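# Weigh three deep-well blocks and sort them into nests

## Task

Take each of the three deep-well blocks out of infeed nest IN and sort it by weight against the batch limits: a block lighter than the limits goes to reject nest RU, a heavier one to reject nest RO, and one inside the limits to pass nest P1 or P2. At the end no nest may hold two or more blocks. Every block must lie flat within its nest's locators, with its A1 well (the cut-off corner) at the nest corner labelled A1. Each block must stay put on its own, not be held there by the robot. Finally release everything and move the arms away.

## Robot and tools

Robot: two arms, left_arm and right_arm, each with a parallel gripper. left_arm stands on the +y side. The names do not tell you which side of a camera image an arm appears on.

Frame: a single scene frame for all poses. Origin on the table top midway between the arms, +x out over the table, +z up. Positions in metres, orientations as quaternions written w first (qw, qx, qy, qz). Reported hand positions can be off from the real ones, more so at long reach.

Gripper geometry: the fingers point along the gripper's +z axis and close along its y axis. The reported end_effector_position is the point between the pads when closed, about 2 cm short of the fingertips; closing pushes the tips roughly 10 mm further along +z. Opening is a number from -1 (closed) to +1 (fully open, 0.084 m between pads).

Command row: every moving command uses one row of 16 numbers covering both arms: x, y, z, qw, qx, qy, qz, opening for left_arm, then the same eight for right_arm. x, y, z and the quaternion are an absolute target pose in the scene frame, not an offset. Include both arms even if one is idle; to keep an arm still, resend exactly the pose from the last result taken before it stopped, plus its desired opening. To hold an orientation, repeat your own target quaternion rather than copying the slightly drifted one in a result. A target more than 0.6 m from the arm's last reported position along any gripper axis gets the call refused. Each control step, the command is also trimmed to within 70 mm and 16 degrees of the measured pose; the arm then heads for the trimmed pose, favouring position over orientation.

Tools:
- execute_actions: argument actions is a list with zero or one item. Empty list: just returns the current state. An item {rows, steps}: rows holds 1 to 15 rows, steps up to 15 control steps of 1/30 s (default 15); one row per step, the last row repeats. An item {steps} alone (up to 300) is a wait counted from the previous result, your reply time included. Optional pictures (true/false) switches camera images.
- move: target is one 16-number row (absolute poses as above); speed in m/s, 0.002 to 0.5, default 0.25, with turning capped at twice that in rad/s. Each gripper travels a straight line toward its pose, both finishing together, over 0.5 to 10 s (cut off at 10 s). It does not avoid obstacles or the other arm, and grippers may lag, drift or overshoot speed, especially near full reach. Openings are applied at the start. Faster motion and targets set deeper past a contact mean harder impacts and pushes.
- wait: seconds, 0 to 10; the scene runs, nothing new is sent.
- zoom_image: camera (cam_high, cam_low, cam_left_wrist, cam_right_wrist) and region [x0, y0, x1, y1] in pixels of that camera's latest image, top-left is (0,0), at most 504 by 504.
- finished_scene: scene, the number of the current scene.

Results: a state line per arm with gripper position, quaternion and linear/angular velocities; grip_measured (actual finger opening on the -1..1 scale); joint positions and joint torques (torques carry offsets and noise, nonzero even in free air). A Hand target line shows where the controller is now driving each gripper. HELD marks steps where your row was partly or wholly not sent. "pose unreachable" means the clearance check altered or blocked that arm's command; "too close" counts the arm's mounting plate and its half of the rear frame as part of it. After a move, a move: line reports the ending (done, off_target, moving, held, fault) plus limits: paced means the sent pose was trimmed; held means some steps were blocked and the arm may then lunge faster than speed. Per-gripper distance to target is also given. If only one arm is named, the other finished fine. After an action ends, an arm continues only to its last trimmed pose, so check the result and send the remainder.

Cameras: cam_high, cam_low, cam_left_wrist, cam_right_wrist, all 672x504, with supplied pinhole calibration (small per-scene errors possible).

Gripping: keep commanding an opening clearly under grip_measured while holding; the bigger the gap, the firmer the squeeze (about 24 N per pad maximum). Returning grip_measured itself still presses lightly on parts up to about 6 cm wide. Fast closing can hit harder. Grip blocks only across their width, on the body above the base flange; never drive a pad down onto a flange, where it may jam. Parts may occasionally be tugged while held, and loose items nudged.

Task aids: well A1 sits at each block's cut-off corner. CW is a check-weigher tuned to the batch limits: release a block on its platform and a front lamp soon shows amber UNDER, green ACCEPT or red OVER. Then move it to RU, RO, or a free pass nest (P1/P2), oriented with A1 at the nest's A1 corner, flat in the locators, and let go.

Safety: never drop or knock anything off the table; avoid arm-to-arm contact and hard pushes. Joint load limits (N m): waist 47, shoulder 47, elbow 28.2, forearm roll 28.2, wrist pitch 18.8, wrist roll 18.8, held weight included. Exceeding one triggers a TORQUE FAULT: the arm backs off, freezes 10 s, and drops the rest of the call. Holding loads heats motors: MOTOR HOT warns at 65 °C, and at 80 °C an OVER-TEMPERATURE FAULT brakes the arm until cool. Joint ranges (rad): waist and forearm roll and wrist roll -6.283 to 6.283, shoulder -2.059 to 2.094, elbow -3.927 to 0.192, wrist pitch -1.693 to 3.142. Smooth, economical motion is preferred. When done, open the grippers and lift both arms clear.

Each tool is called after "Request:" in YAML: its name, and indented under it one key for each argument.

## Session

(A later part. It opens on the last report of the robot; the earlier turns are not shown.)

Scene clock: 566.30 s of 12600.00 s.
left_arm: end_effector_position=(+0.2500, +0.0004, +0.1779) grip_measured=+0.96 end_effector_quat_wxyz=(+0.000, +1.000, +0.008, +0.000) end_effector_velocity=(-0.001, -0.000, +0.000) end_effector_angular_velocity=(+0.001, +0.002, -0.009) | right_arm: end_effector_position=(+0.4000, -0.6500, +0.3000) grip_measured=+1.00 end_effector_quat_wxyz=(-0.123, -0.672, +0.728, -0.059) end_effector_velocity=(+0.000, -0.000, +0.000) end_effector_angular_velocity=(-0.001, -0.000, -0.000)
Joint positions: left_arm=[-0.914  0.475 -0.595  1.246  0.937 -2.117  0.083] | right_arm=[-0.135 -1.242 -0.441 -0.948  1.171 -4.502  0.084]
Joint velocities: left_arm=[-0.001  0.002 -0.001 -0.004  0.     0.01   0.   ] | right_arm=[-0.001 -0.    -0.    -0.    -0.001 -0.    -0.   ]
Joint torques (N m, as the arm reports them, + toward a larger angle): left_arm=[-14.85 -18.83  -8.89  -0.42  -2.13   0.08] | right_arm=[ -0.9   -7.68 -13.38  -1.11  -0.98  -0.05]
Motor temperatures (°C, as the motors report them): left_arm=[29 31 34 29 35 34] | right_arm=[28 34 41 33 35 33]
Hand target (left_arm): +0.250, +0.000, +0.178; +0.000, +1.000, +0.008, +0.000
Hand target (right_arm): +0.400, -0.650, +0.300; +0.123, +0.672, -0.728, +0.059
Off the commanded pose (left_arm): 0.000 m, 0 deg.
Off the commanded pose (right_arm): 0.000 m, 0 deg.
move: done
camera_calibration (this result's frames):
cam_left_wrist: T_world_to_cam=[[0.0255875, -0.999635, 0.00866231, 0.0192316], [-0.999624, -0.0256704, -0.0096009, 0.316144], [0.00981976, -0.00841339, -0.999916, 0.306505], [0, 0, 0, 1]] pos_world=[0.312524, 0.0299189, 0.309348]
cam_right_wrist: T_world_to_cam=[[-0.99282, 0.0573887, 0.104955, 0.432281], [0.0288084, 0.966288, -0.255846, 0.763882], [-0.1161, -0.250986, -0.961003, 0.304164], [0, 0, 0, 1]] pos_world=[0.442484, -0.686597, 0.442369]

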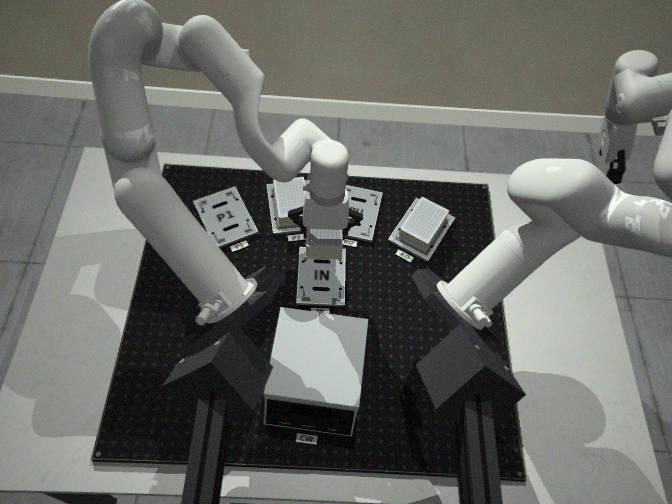

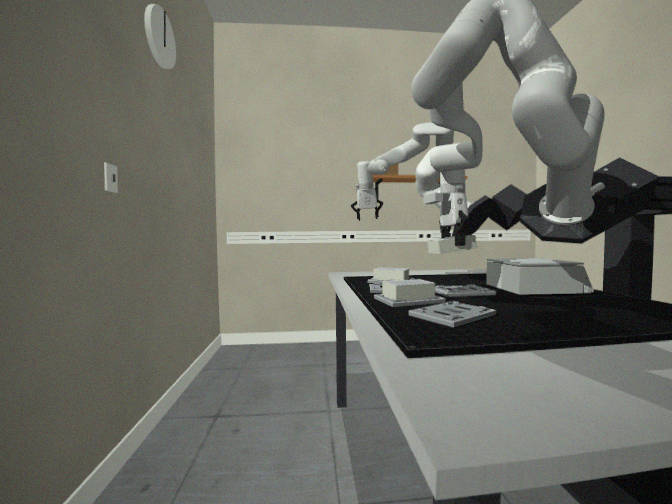

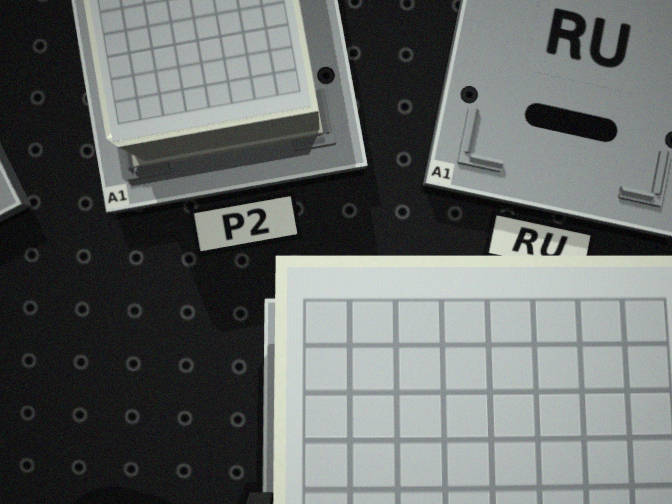

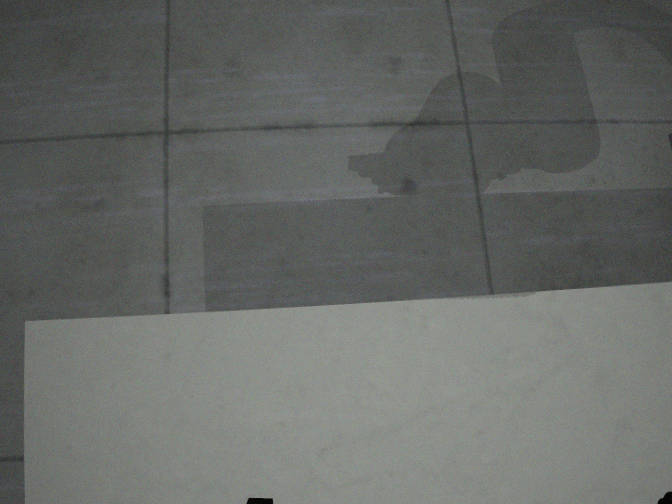

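Request:
move:
  target: [-0.025,0.002,0.172,0,1,0.0075,0,-1,0.4,-0.65,0.3,0.123,0.672,-0.728,0.059,1]
  speed: 0.1

Request:
move:
  target: [-0.025,0.002,0.150,0,1,0.0075,0,0.3,0.4,-0.65,0.3,0.123,0.672,-0.728,0.059,1]
  speed: 0.015

Request:
move:
  target: [-0.025,0.002,0.141,0,1,0.0075,0,0.3,0.4,-0.65,0.3,0.123,0.672,-0.728,0.059,1]
  speed: 0.004

Request:
move:
  target: [-0.025,0.002,0.141,0,1,0.0075,0,1,0.4,-0.65,0.3,0.123,0.672,-0.728,0.059,1]
  speed: 0.004

Request:
move:
  target: [-0.025,0.002,0.1395,0,1,0.0075,0,1,0.4,-0.65,0.3,0.123,0.672,-0.728,0.059,1]
  speed: 0.004

Scene clock: 584.67 s of 12600.00 s.
left_arm: end_effector_position=(-0.0242, +0.0029, +0.1713) grip_measured=+0.96 end_effector_quat_wxyz=(+0.000, +1.000, +0.008, +0.000) end_effector_velocity=(-0.002, +0.000, +0.000) end_effector_angular_velocity=(+0.003, -0.001, -0.002) | right_arm: end_effector_position=(+0.4000, -0.6500, +0.3000) grip_measured=+1.00 end_effector_quat_wxyz=(-0.123, -0.672, +0.728, -0.059) end_effector_velocity=(+0.000, +0.000, -0.000) end_effector_angular_velocity=(+0.000, -0.001, +0.001)
Joint positions: left_arm=[-1.669  1.026 -0.617  0.876  0.593 -2.661  0.083] | right_arm=[-0.135 -1.242 -0.441 -0.948  1.171 -4.502  0.084]
Joint velocities: left_arm=[-0.011  0.004 -0.003 -0.017 -0.002  0.009 -0.   ] | right_arm=[ 0.     0.     0.    -0.    -0.002  0.     0.   ]
Joint torques (N m, as the arm reports them, + toward a larger angle): left_arm=[ -8.06 -26.88 -12.99  -0.54  -2.29   0.1 ] | right_arm=[ -0.93  -7.38 -13.32  -0.34  -0.87  -0.32]
Motor temperatures (°C, as the motors report them): left_arm=[30 31 34 29 35 34] | right_arm=[28 34 41 33 35 33]
Hand target (left_arm): -0.024, +0.003, +0.171; -0.000, +1.000, +0.008, +0.000
Hand target (right_arm): +0.400, -0.650, +0.300; +0.123, +0.672, -0.728, +0.059
Off the commanded pose (left_arm): 0.001 m, 0 deg.
Off the commanded pose (right_arm): 0.000 m, 0 deg.
After step 90, 12.10 s passed at rest.
move: done
camera_calibration (this result's frames):
cam_left_wrist: T_world_to_cam=[[0.0250425, -0.999652, 0.00834977, 0.0287998], [-0.999642, -0.0251194, -0.00922732, 0.0419296], [0.00943385, -0.00811571, -0.999923, 0.302627], [0, 0, 0, 1]] pos_world=[0.0383384, 0.0322991, 0.30275]
cam_right_wrist: T_world_to_cam=[[-0.99282, 0.0573887, 0.104955, 0.43228], [0.0288083, 0.966288, -0.255847, 0.763882], [-0.1161, -0.250986, -0.961003, 0.304164], [0, 0, 0, 1]] pos_world=[0.442484, -0.686597, 0.442369]

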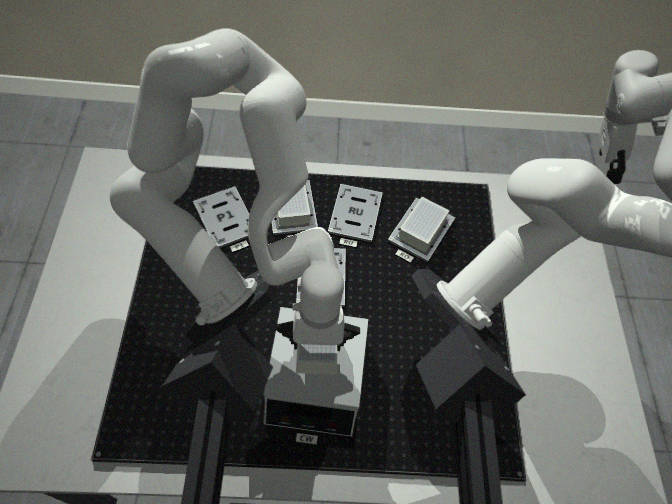

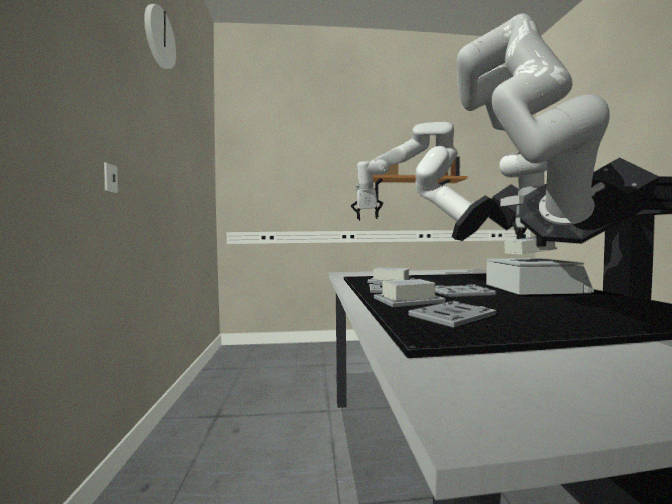

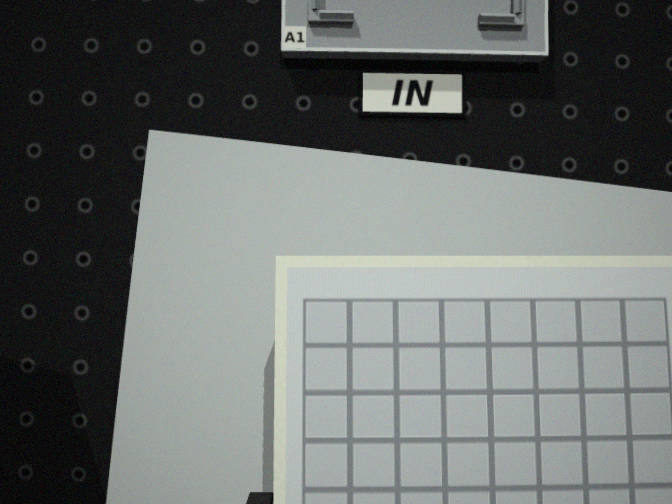

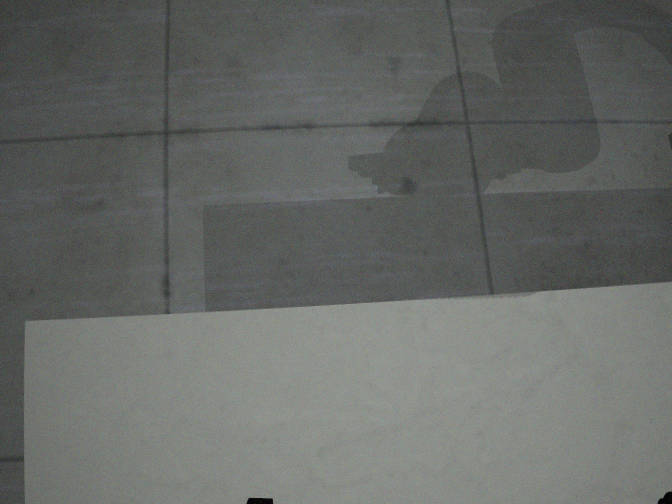

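Scene clock: 586.37 s of 12600.00 s.
left_arm: end_effector_position=(-0.0250, +0.0020, +0.1502) grip_measured=+0.96 end_effector_quat_wxyz=(+0.000, +1.000, +0.007, -0.000) end_effector_velocity=(+0.000, -0.000, -0.002) end_effector_angular_velocity=(-0.002, -0.003, -0.000) | right_arm: end_effector_position=(+0.4000, -0.6500, +0.3000) grip_measured=+1.00 end_effector_quat_wxyz=(-0.123, -0.672, +0.728, -0.059) end_effector_velocity=(-0.000, -0.000, +0.000) end_effector_angular_velocity=(-0.000, +0.000, +0.000)
Joint positions: left_arm=[-1.604  1.096 -0.645  1.009  0.59  -2.75   0.083] | right_arm=[-0.135 -1.242 -0.441 -0.948  1.171 -4.502  0.084]
Joint velocities: left_arm=[ 0.004  0.005 -0.003  0.013  0.002 -0.009  0.   ] | right_arm=[-0. -0. -0. -0. -0. -0. -0.]
Joint torques (N m, as the arm reports them, + toward a larger angle): left_arm=[ -8.39 -27.33 -11.41  -0.98  -2.26  -0.11] | right_arm=[ -0.18  -7.96 -13.8   -1.04  -1.    -0.41]
Motor temperatures (°C, as the motors report them): left_arm=[30 31 34 29 35 34] | right_arm=[28 34 41 33 35 33]
Hand target (left_arm): -0.025, +0.002, +0.150; +0.000, +1.000, +0.007, -0.000
Hand target (right_arm): +0.400, -0.650, +0.300; +0.123, +0.672, -0.728, +0.059
Off the commanded pose (left_arm): 0.000 m, 0 deg.
Off the commanded pose (right_arm): 0.000 m, 0 deg.
move: done
camera_calibration (this result's frames):
cam_left_wrist: T_world_to_cam=[[0.0245244, -0.999666, 0.00818559, 0.0281515], [-0.999658, -0.0245971, -0.00890759, 0.0408809], [0.00910595, -0.00796433, -0.999927, 0.281522], [0, 0, 0, 1]] pos_world=[0.037613, 0.0313898, 0.281635]
cam_right_wrist: T_world_to_cam=[[-0.99282, 0.0573888, 0.104955, 0.432281], [0.0288086, 0.966288, -0.255847, 0.763882], [-0.1161, -0.250986, -0.961003, 0.304164], [0, 0, 0, 1]] pos_world=[0.442484, -0.686597, 0.442369]

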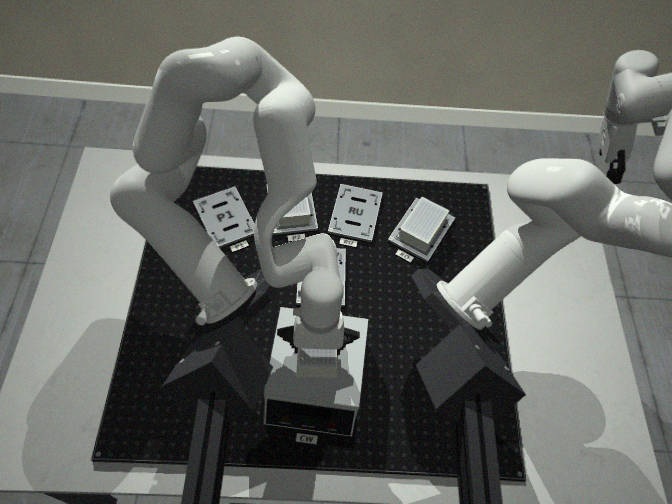

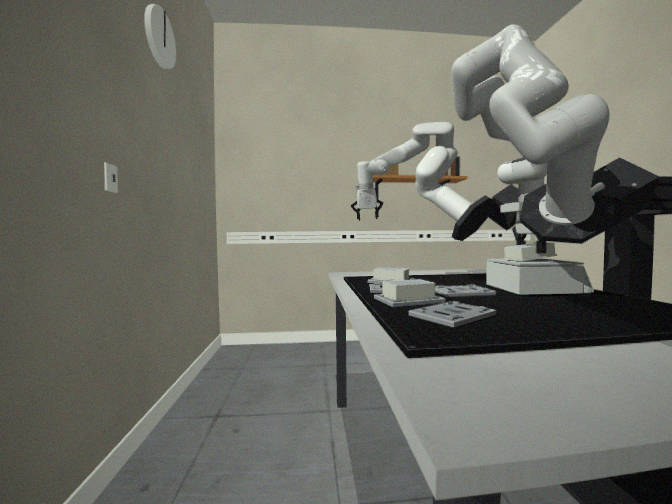

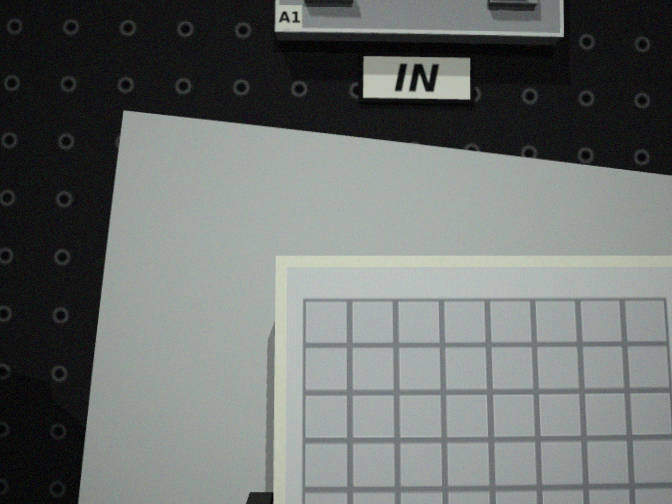

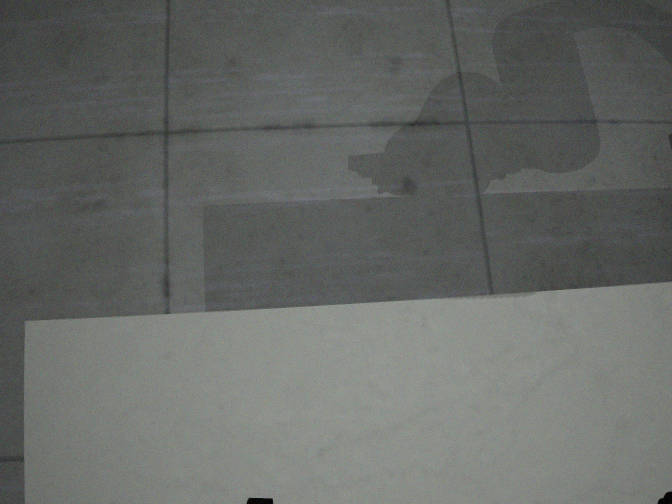

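Scene clock: 588.90 s of 12600.00 s.
left_arm: end_effector_position=(-0.0250, +0.0021, +0.1410) grip_measured=+0.96 end_effector_quat_wxyz=(-0.000, +1.000, +0.007, -0.000) end_effector_velocity=(-0.000, -0.000, -0.001) end_effector_angular_velocity=(-0.001, +0.001, +0.000) | right_arm: end_effector_position=(+0.4000, -0.6500, +0.3000) grip_measured=+1.00 end_effector_quat_wxyz=(-0.123, -0.672, +0.728, -0.059) end_effector_velocity=(-0.001, -0.001, -0.000) end_effector_angular_velocity=(-0.003, +0.003, -0.002)
Joint positions: left_arm=[-1.575  1.125 -0.657  1.067  0.593 -2.788  0.083] | right_arm=[-0.135 -1.242 -0.441 -0.948  1.171 -4.502  0.084]
Joint velocities: left_arm=[ 0.002  0.003 -0.001  0.006 -0.001 -0.004  0.   ] | right_arm=[-0.002 -0.     0.    -0.002  0.002  0.    -0.   ]
Joint torques (N m, as the arm reports them, + toward a larger angle): left_arm=[ -8.   -23.62  -8.83  -0.61  -1.64   0.01] | right_arm=[ -0.88  -7.96 -13.87  -0.7   -1.19  -0.21]
Motor temperatures (°C, as the motors report them): left_arm=[30 31 34 29 35 34] | right_arm=[28 34 41 33 35 33]
Hand target (left_arm): -0.025, +0.002, +0.141; +0.000, +1.000, +0.007, -0.000
Hand target (right_arm): +0.400, -0.650, +0.300; +0.123, +0.672, -0.728, +0.059
Off the commanded pose (left_arm): 0.000 m, 0 deg.
Off the commanded pose (right_arm): 0.000 m, 0 deg.
move: done
camera_calibration (this result's frames):
cam_left_wrist: T_world_to_cam=[[0.0245101, -0.999668, 0.00792586, 0.0283881], [-0.999657, -0.0245817, -0.00905876, 0.0408353], [0.00925058, -0.00770111, -0.999928, 0.27236], [0, 0, 0, 1]] pos_world=[0.037606, 0.03148, 0.272485]
cam_right_wrist: T_world_to_cam=[[-0.99282, 0.0573887, 0.104955, 0.432281], [0.0288084, 0.966288, -0.255847, 0.763882], [-0.1161, -0.250986, -0.961003, 0.304164], [0, 0, 0, 1]] pos_world=[0.442484, -0.686597, 0.442369]

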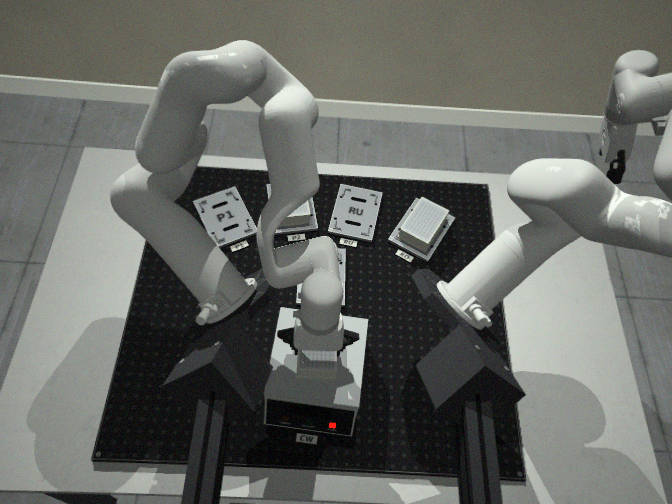

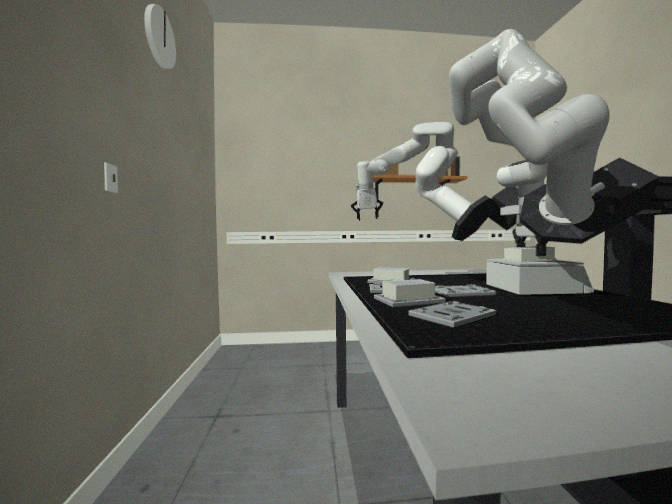

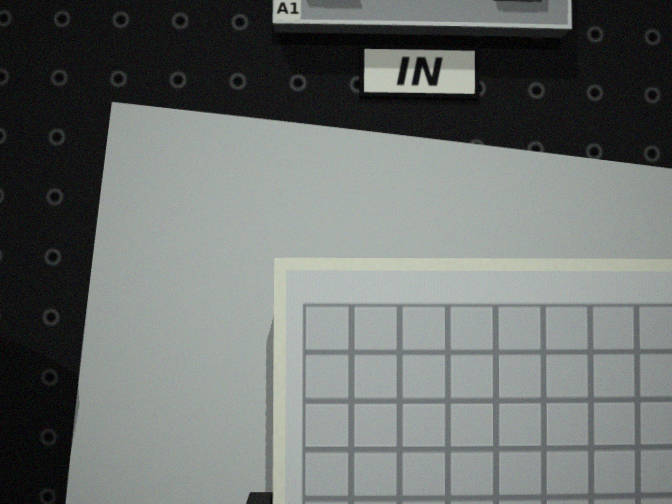

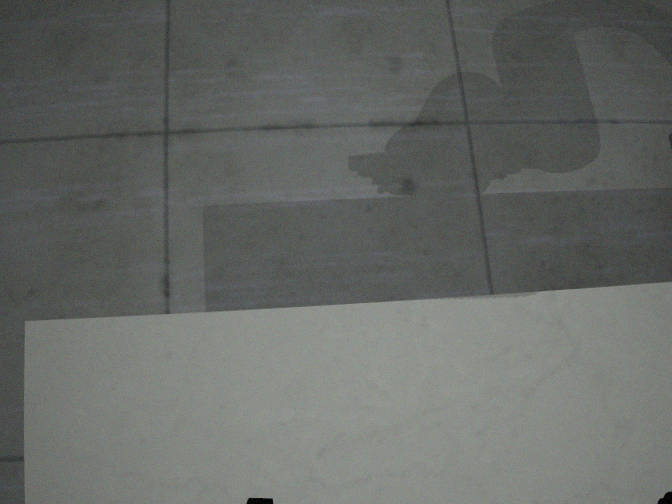

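Scene clock: 589.60 s of 12600.00 s.
left_arm: end_effector_position=(-0.0250, +0.0021, +0.1409) grip_measured=+1.00 end_effector_quat_wxyz=(-0.000, +1.000, +0.007, +0.000) end_effector_velocity=(+0.000, -0.001, +0.000) end_effector_angular_velocity=(-0.001, +0.001, +0.002) | right_arm: end_effector_position=(+0.4000, -0.6500, +0.3000) grip_measured=+1.00 end_effector_quat_wxyz=(-0.123, -0.672, +0.728, -0.059) end_effector_velocity=(-0.000, -0.000, +0.000) end_effector_angular_velocity=(-0.001, +0.000, +0.001)
Joint positions: left_arm=[-1.575  1.126 -0.658  1.067  0.593 -2.788  0.084] | right_arm=[-0.135 -1.242 -0.441 -0.948  1.171 -4.502  0.084]
Joint velocities: left_arm=[ 0.001 -0.001 -0.001 -0.     0.    -0.     0.   ] | right_arm=[-0.001 -0.    -0.    -0.001 -0.    -0.001  0.   ]
Joint torques (N m, as the arm reports them, + toward a larger angle): left_arm=[ -8.53 -26.61 -10.63  -0.53  -2.16   0.02] | right_arm=[ -0.06  -8.17 -13.84  -0.57  -0.83  -0.21]
Motor temperatures (°C, as the motors report them): left_arm=[30 31 34 29 35 34] | right_arm=[28 34 41 33 35 33]
Hand target (left_arm): -0.025, +0.002, +0.141; +0.000, +1.000, +0.007, +0.000
Hand target (right_arm): +0.400, -0.650, +0.300; +0.123, +0.672, -0.728, +0.059
Off the commanded pose (left_arm): 0.000 m, 0 deg.
Off the commanded pose (right_arm): 0.000 m, 0 deg.
move: done
camera_calibration (this result's frames):
cam_left_wrist: T_world_to_cam=[[0.024521, -0.999668, 0.00786411, 0.028407], [-0.999656, -0.0245927, -0.00915878, 0.0408631], [0.00934914, -0.00763681, -0.999927, 0.272247], [0, 0, 0, 1]] pos_world=[0.0376072, 0.0314816, 0.272378]
cam_right_wrist: T_world_to_cam=[[-0.99282, 0.0573887, 0.104955, 0.432281], [0.0288084, 0.966288, -0.255847, 0.763882], [-0.1161, -0.250986, -0.961003, 0.304164], [0, 0, 0, 1]] pos_world=[0.442484, -0.686597, 0.442369]

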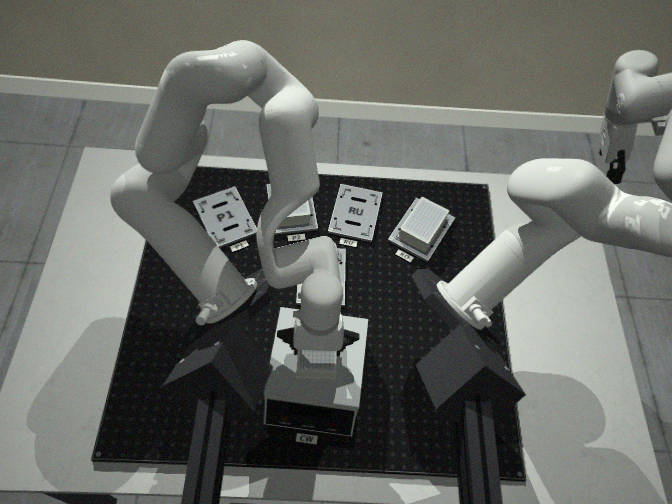

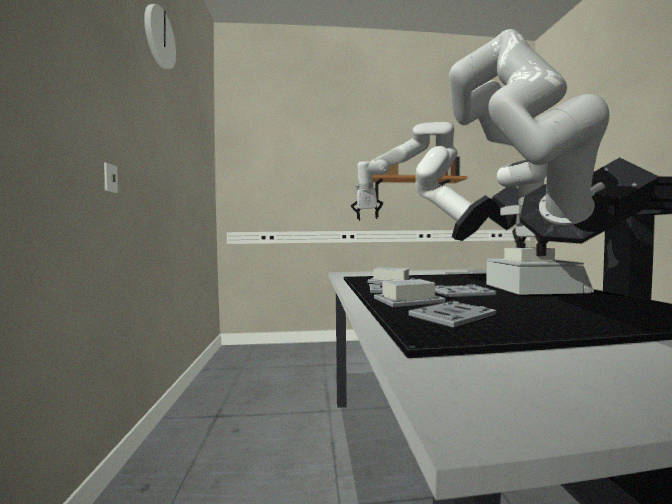

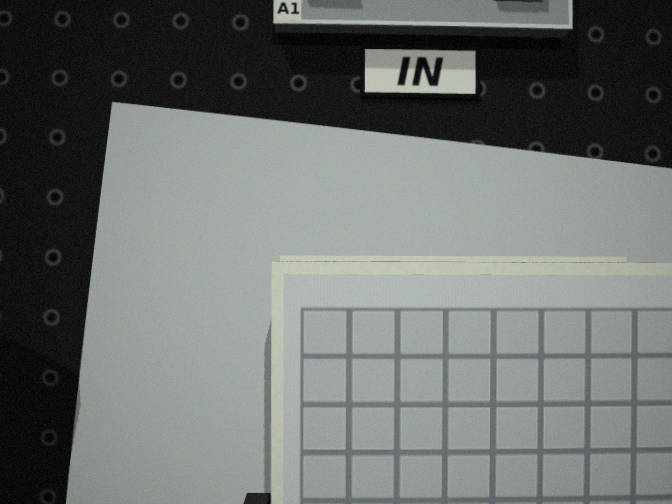

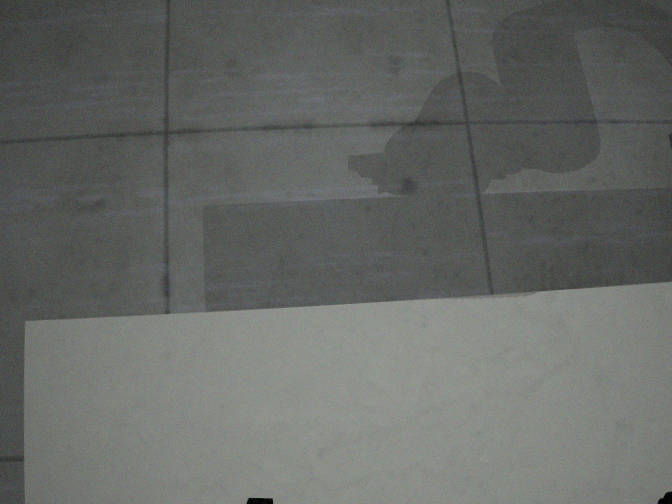

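Scene clock: 590.30 s of 12600.00 s.
left_arm: end_effector_position=(-0.0250, +0.0020, +0.1396) grip_measured=+1.00 end_effector_quat_wxyz=(-0.000, +1.000, +0.007, -0.000) end_effector_velocity=(-0.000, +0.000, -0.001) end_effector_angular_velocity=(+0.000, +0.001, +0.002) | right_arm: end_effector_position=(+0.4000, -0.6500, +0.3000) grip_measured=+1.00 end_effector_quat_wxyz=(-0.123, -0.672, +0.728, -0.059) end_effector_velocity=(+0.000, +0.000, +0.000) end_effector_angular_velocity=(+0.001, -0.001, +0.000)
Joint positions: left_arm=[-1.57   1.13  -0.66   1.077  0.593 -2.794  0.084] | right_arm=[-0.135 -1.242 -0.441 -0.948  1.171 -4.502  0.084]
Joint velocities: left_arm=[ 0.004  0.002 -0.001  0.005 -0.    -0.004  0.   ] | right_arm=[ 0.    -0.    -0.     0.001 -0.001 -0.001 -0.   ]
Joint torques (N m, as the arm reports them, + toward a larger angle): left_arm=[ -9.04 -26.62 -10.56  -0.53  -2.13  -0.02] | right_arm=[ -0.53  -8.34 -13.88  -0.93  -0.88   0.06]
Motor temperatures (°C, as the motors report them): left_arm=[30 31 34 29 35 34] | right_arm=[28 34 41 33 35 33]
Hand target (left_arm): -0.025, +0.002, +0.140; +0.000, +1.000, +0.007, -0.000
Hand target (right_arm): +0.400, -0.650, +0.300; +0.123, +0.672, -0.728, +0.059
Off the commanded pose (left_arm): 0.000 m, 0 deg.
Off the commanded pose (right_arm): 0.000 m, 0 deg.
move: done
camera_calibration (this result's frames):
cam_left_wrist: T_world_to_cam=[[0.0246137, -0.999664, 0.00812924, 0.0282509], [-0.999654, -0.0246873, -0.00906995, 0.0408302], [0.0092676, -0.00790318, -0.999926, 0.270885], [0, 0, 0, 1]] pos_world=[0.0376103, 0.0313902, 0.271006]
cam_right_wrist: T_world_to_cam=[[-0.99282, 0.0573889, 0.104955, 0.432281], [0.0288086, 0.966288, -0.255846, 0.763882], [-0.1161, -0.250986, -0.961003, 0.304164], [0, 0, 0, 1]] pos_world=[0.442484, -0.686597, 0.442369]

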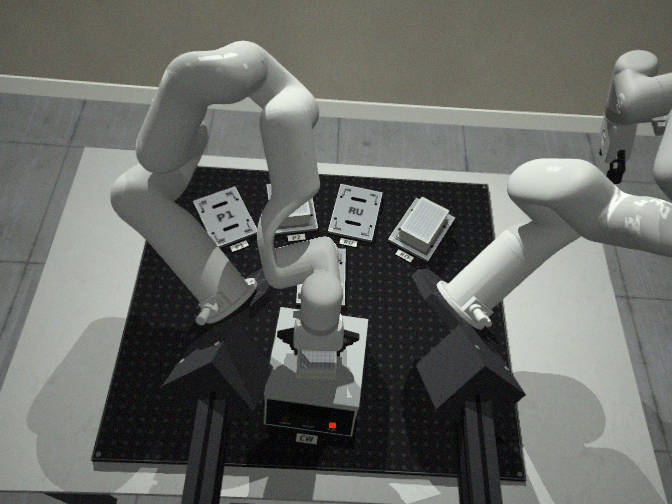

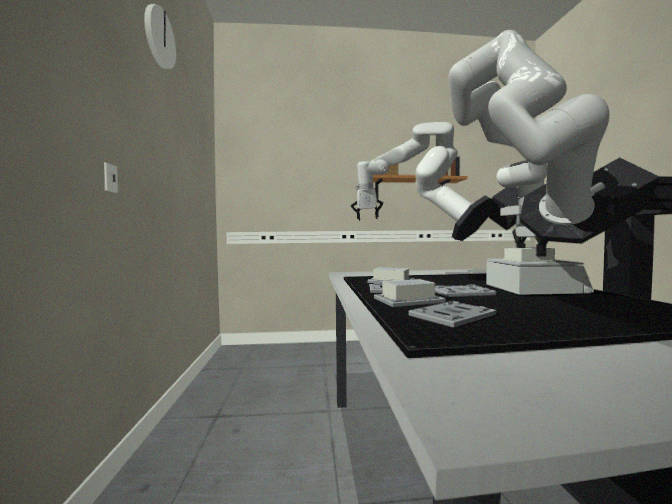

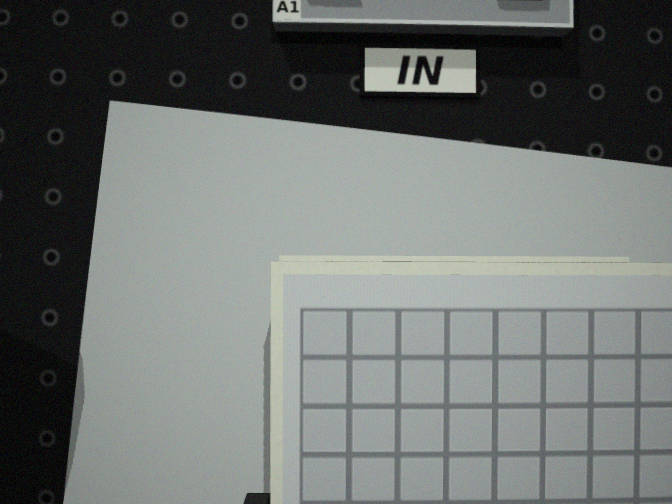

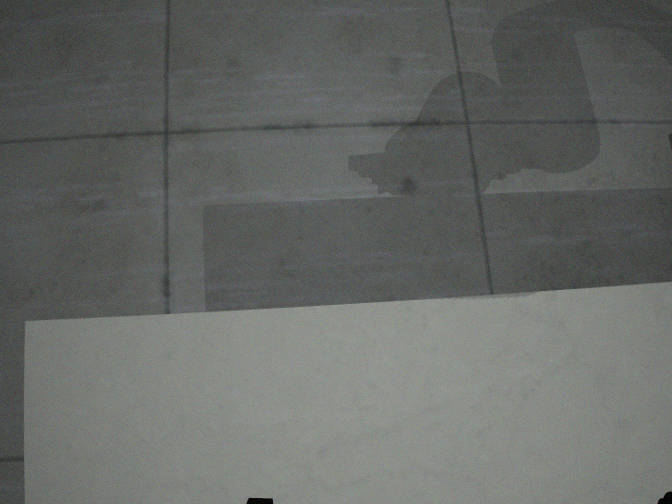

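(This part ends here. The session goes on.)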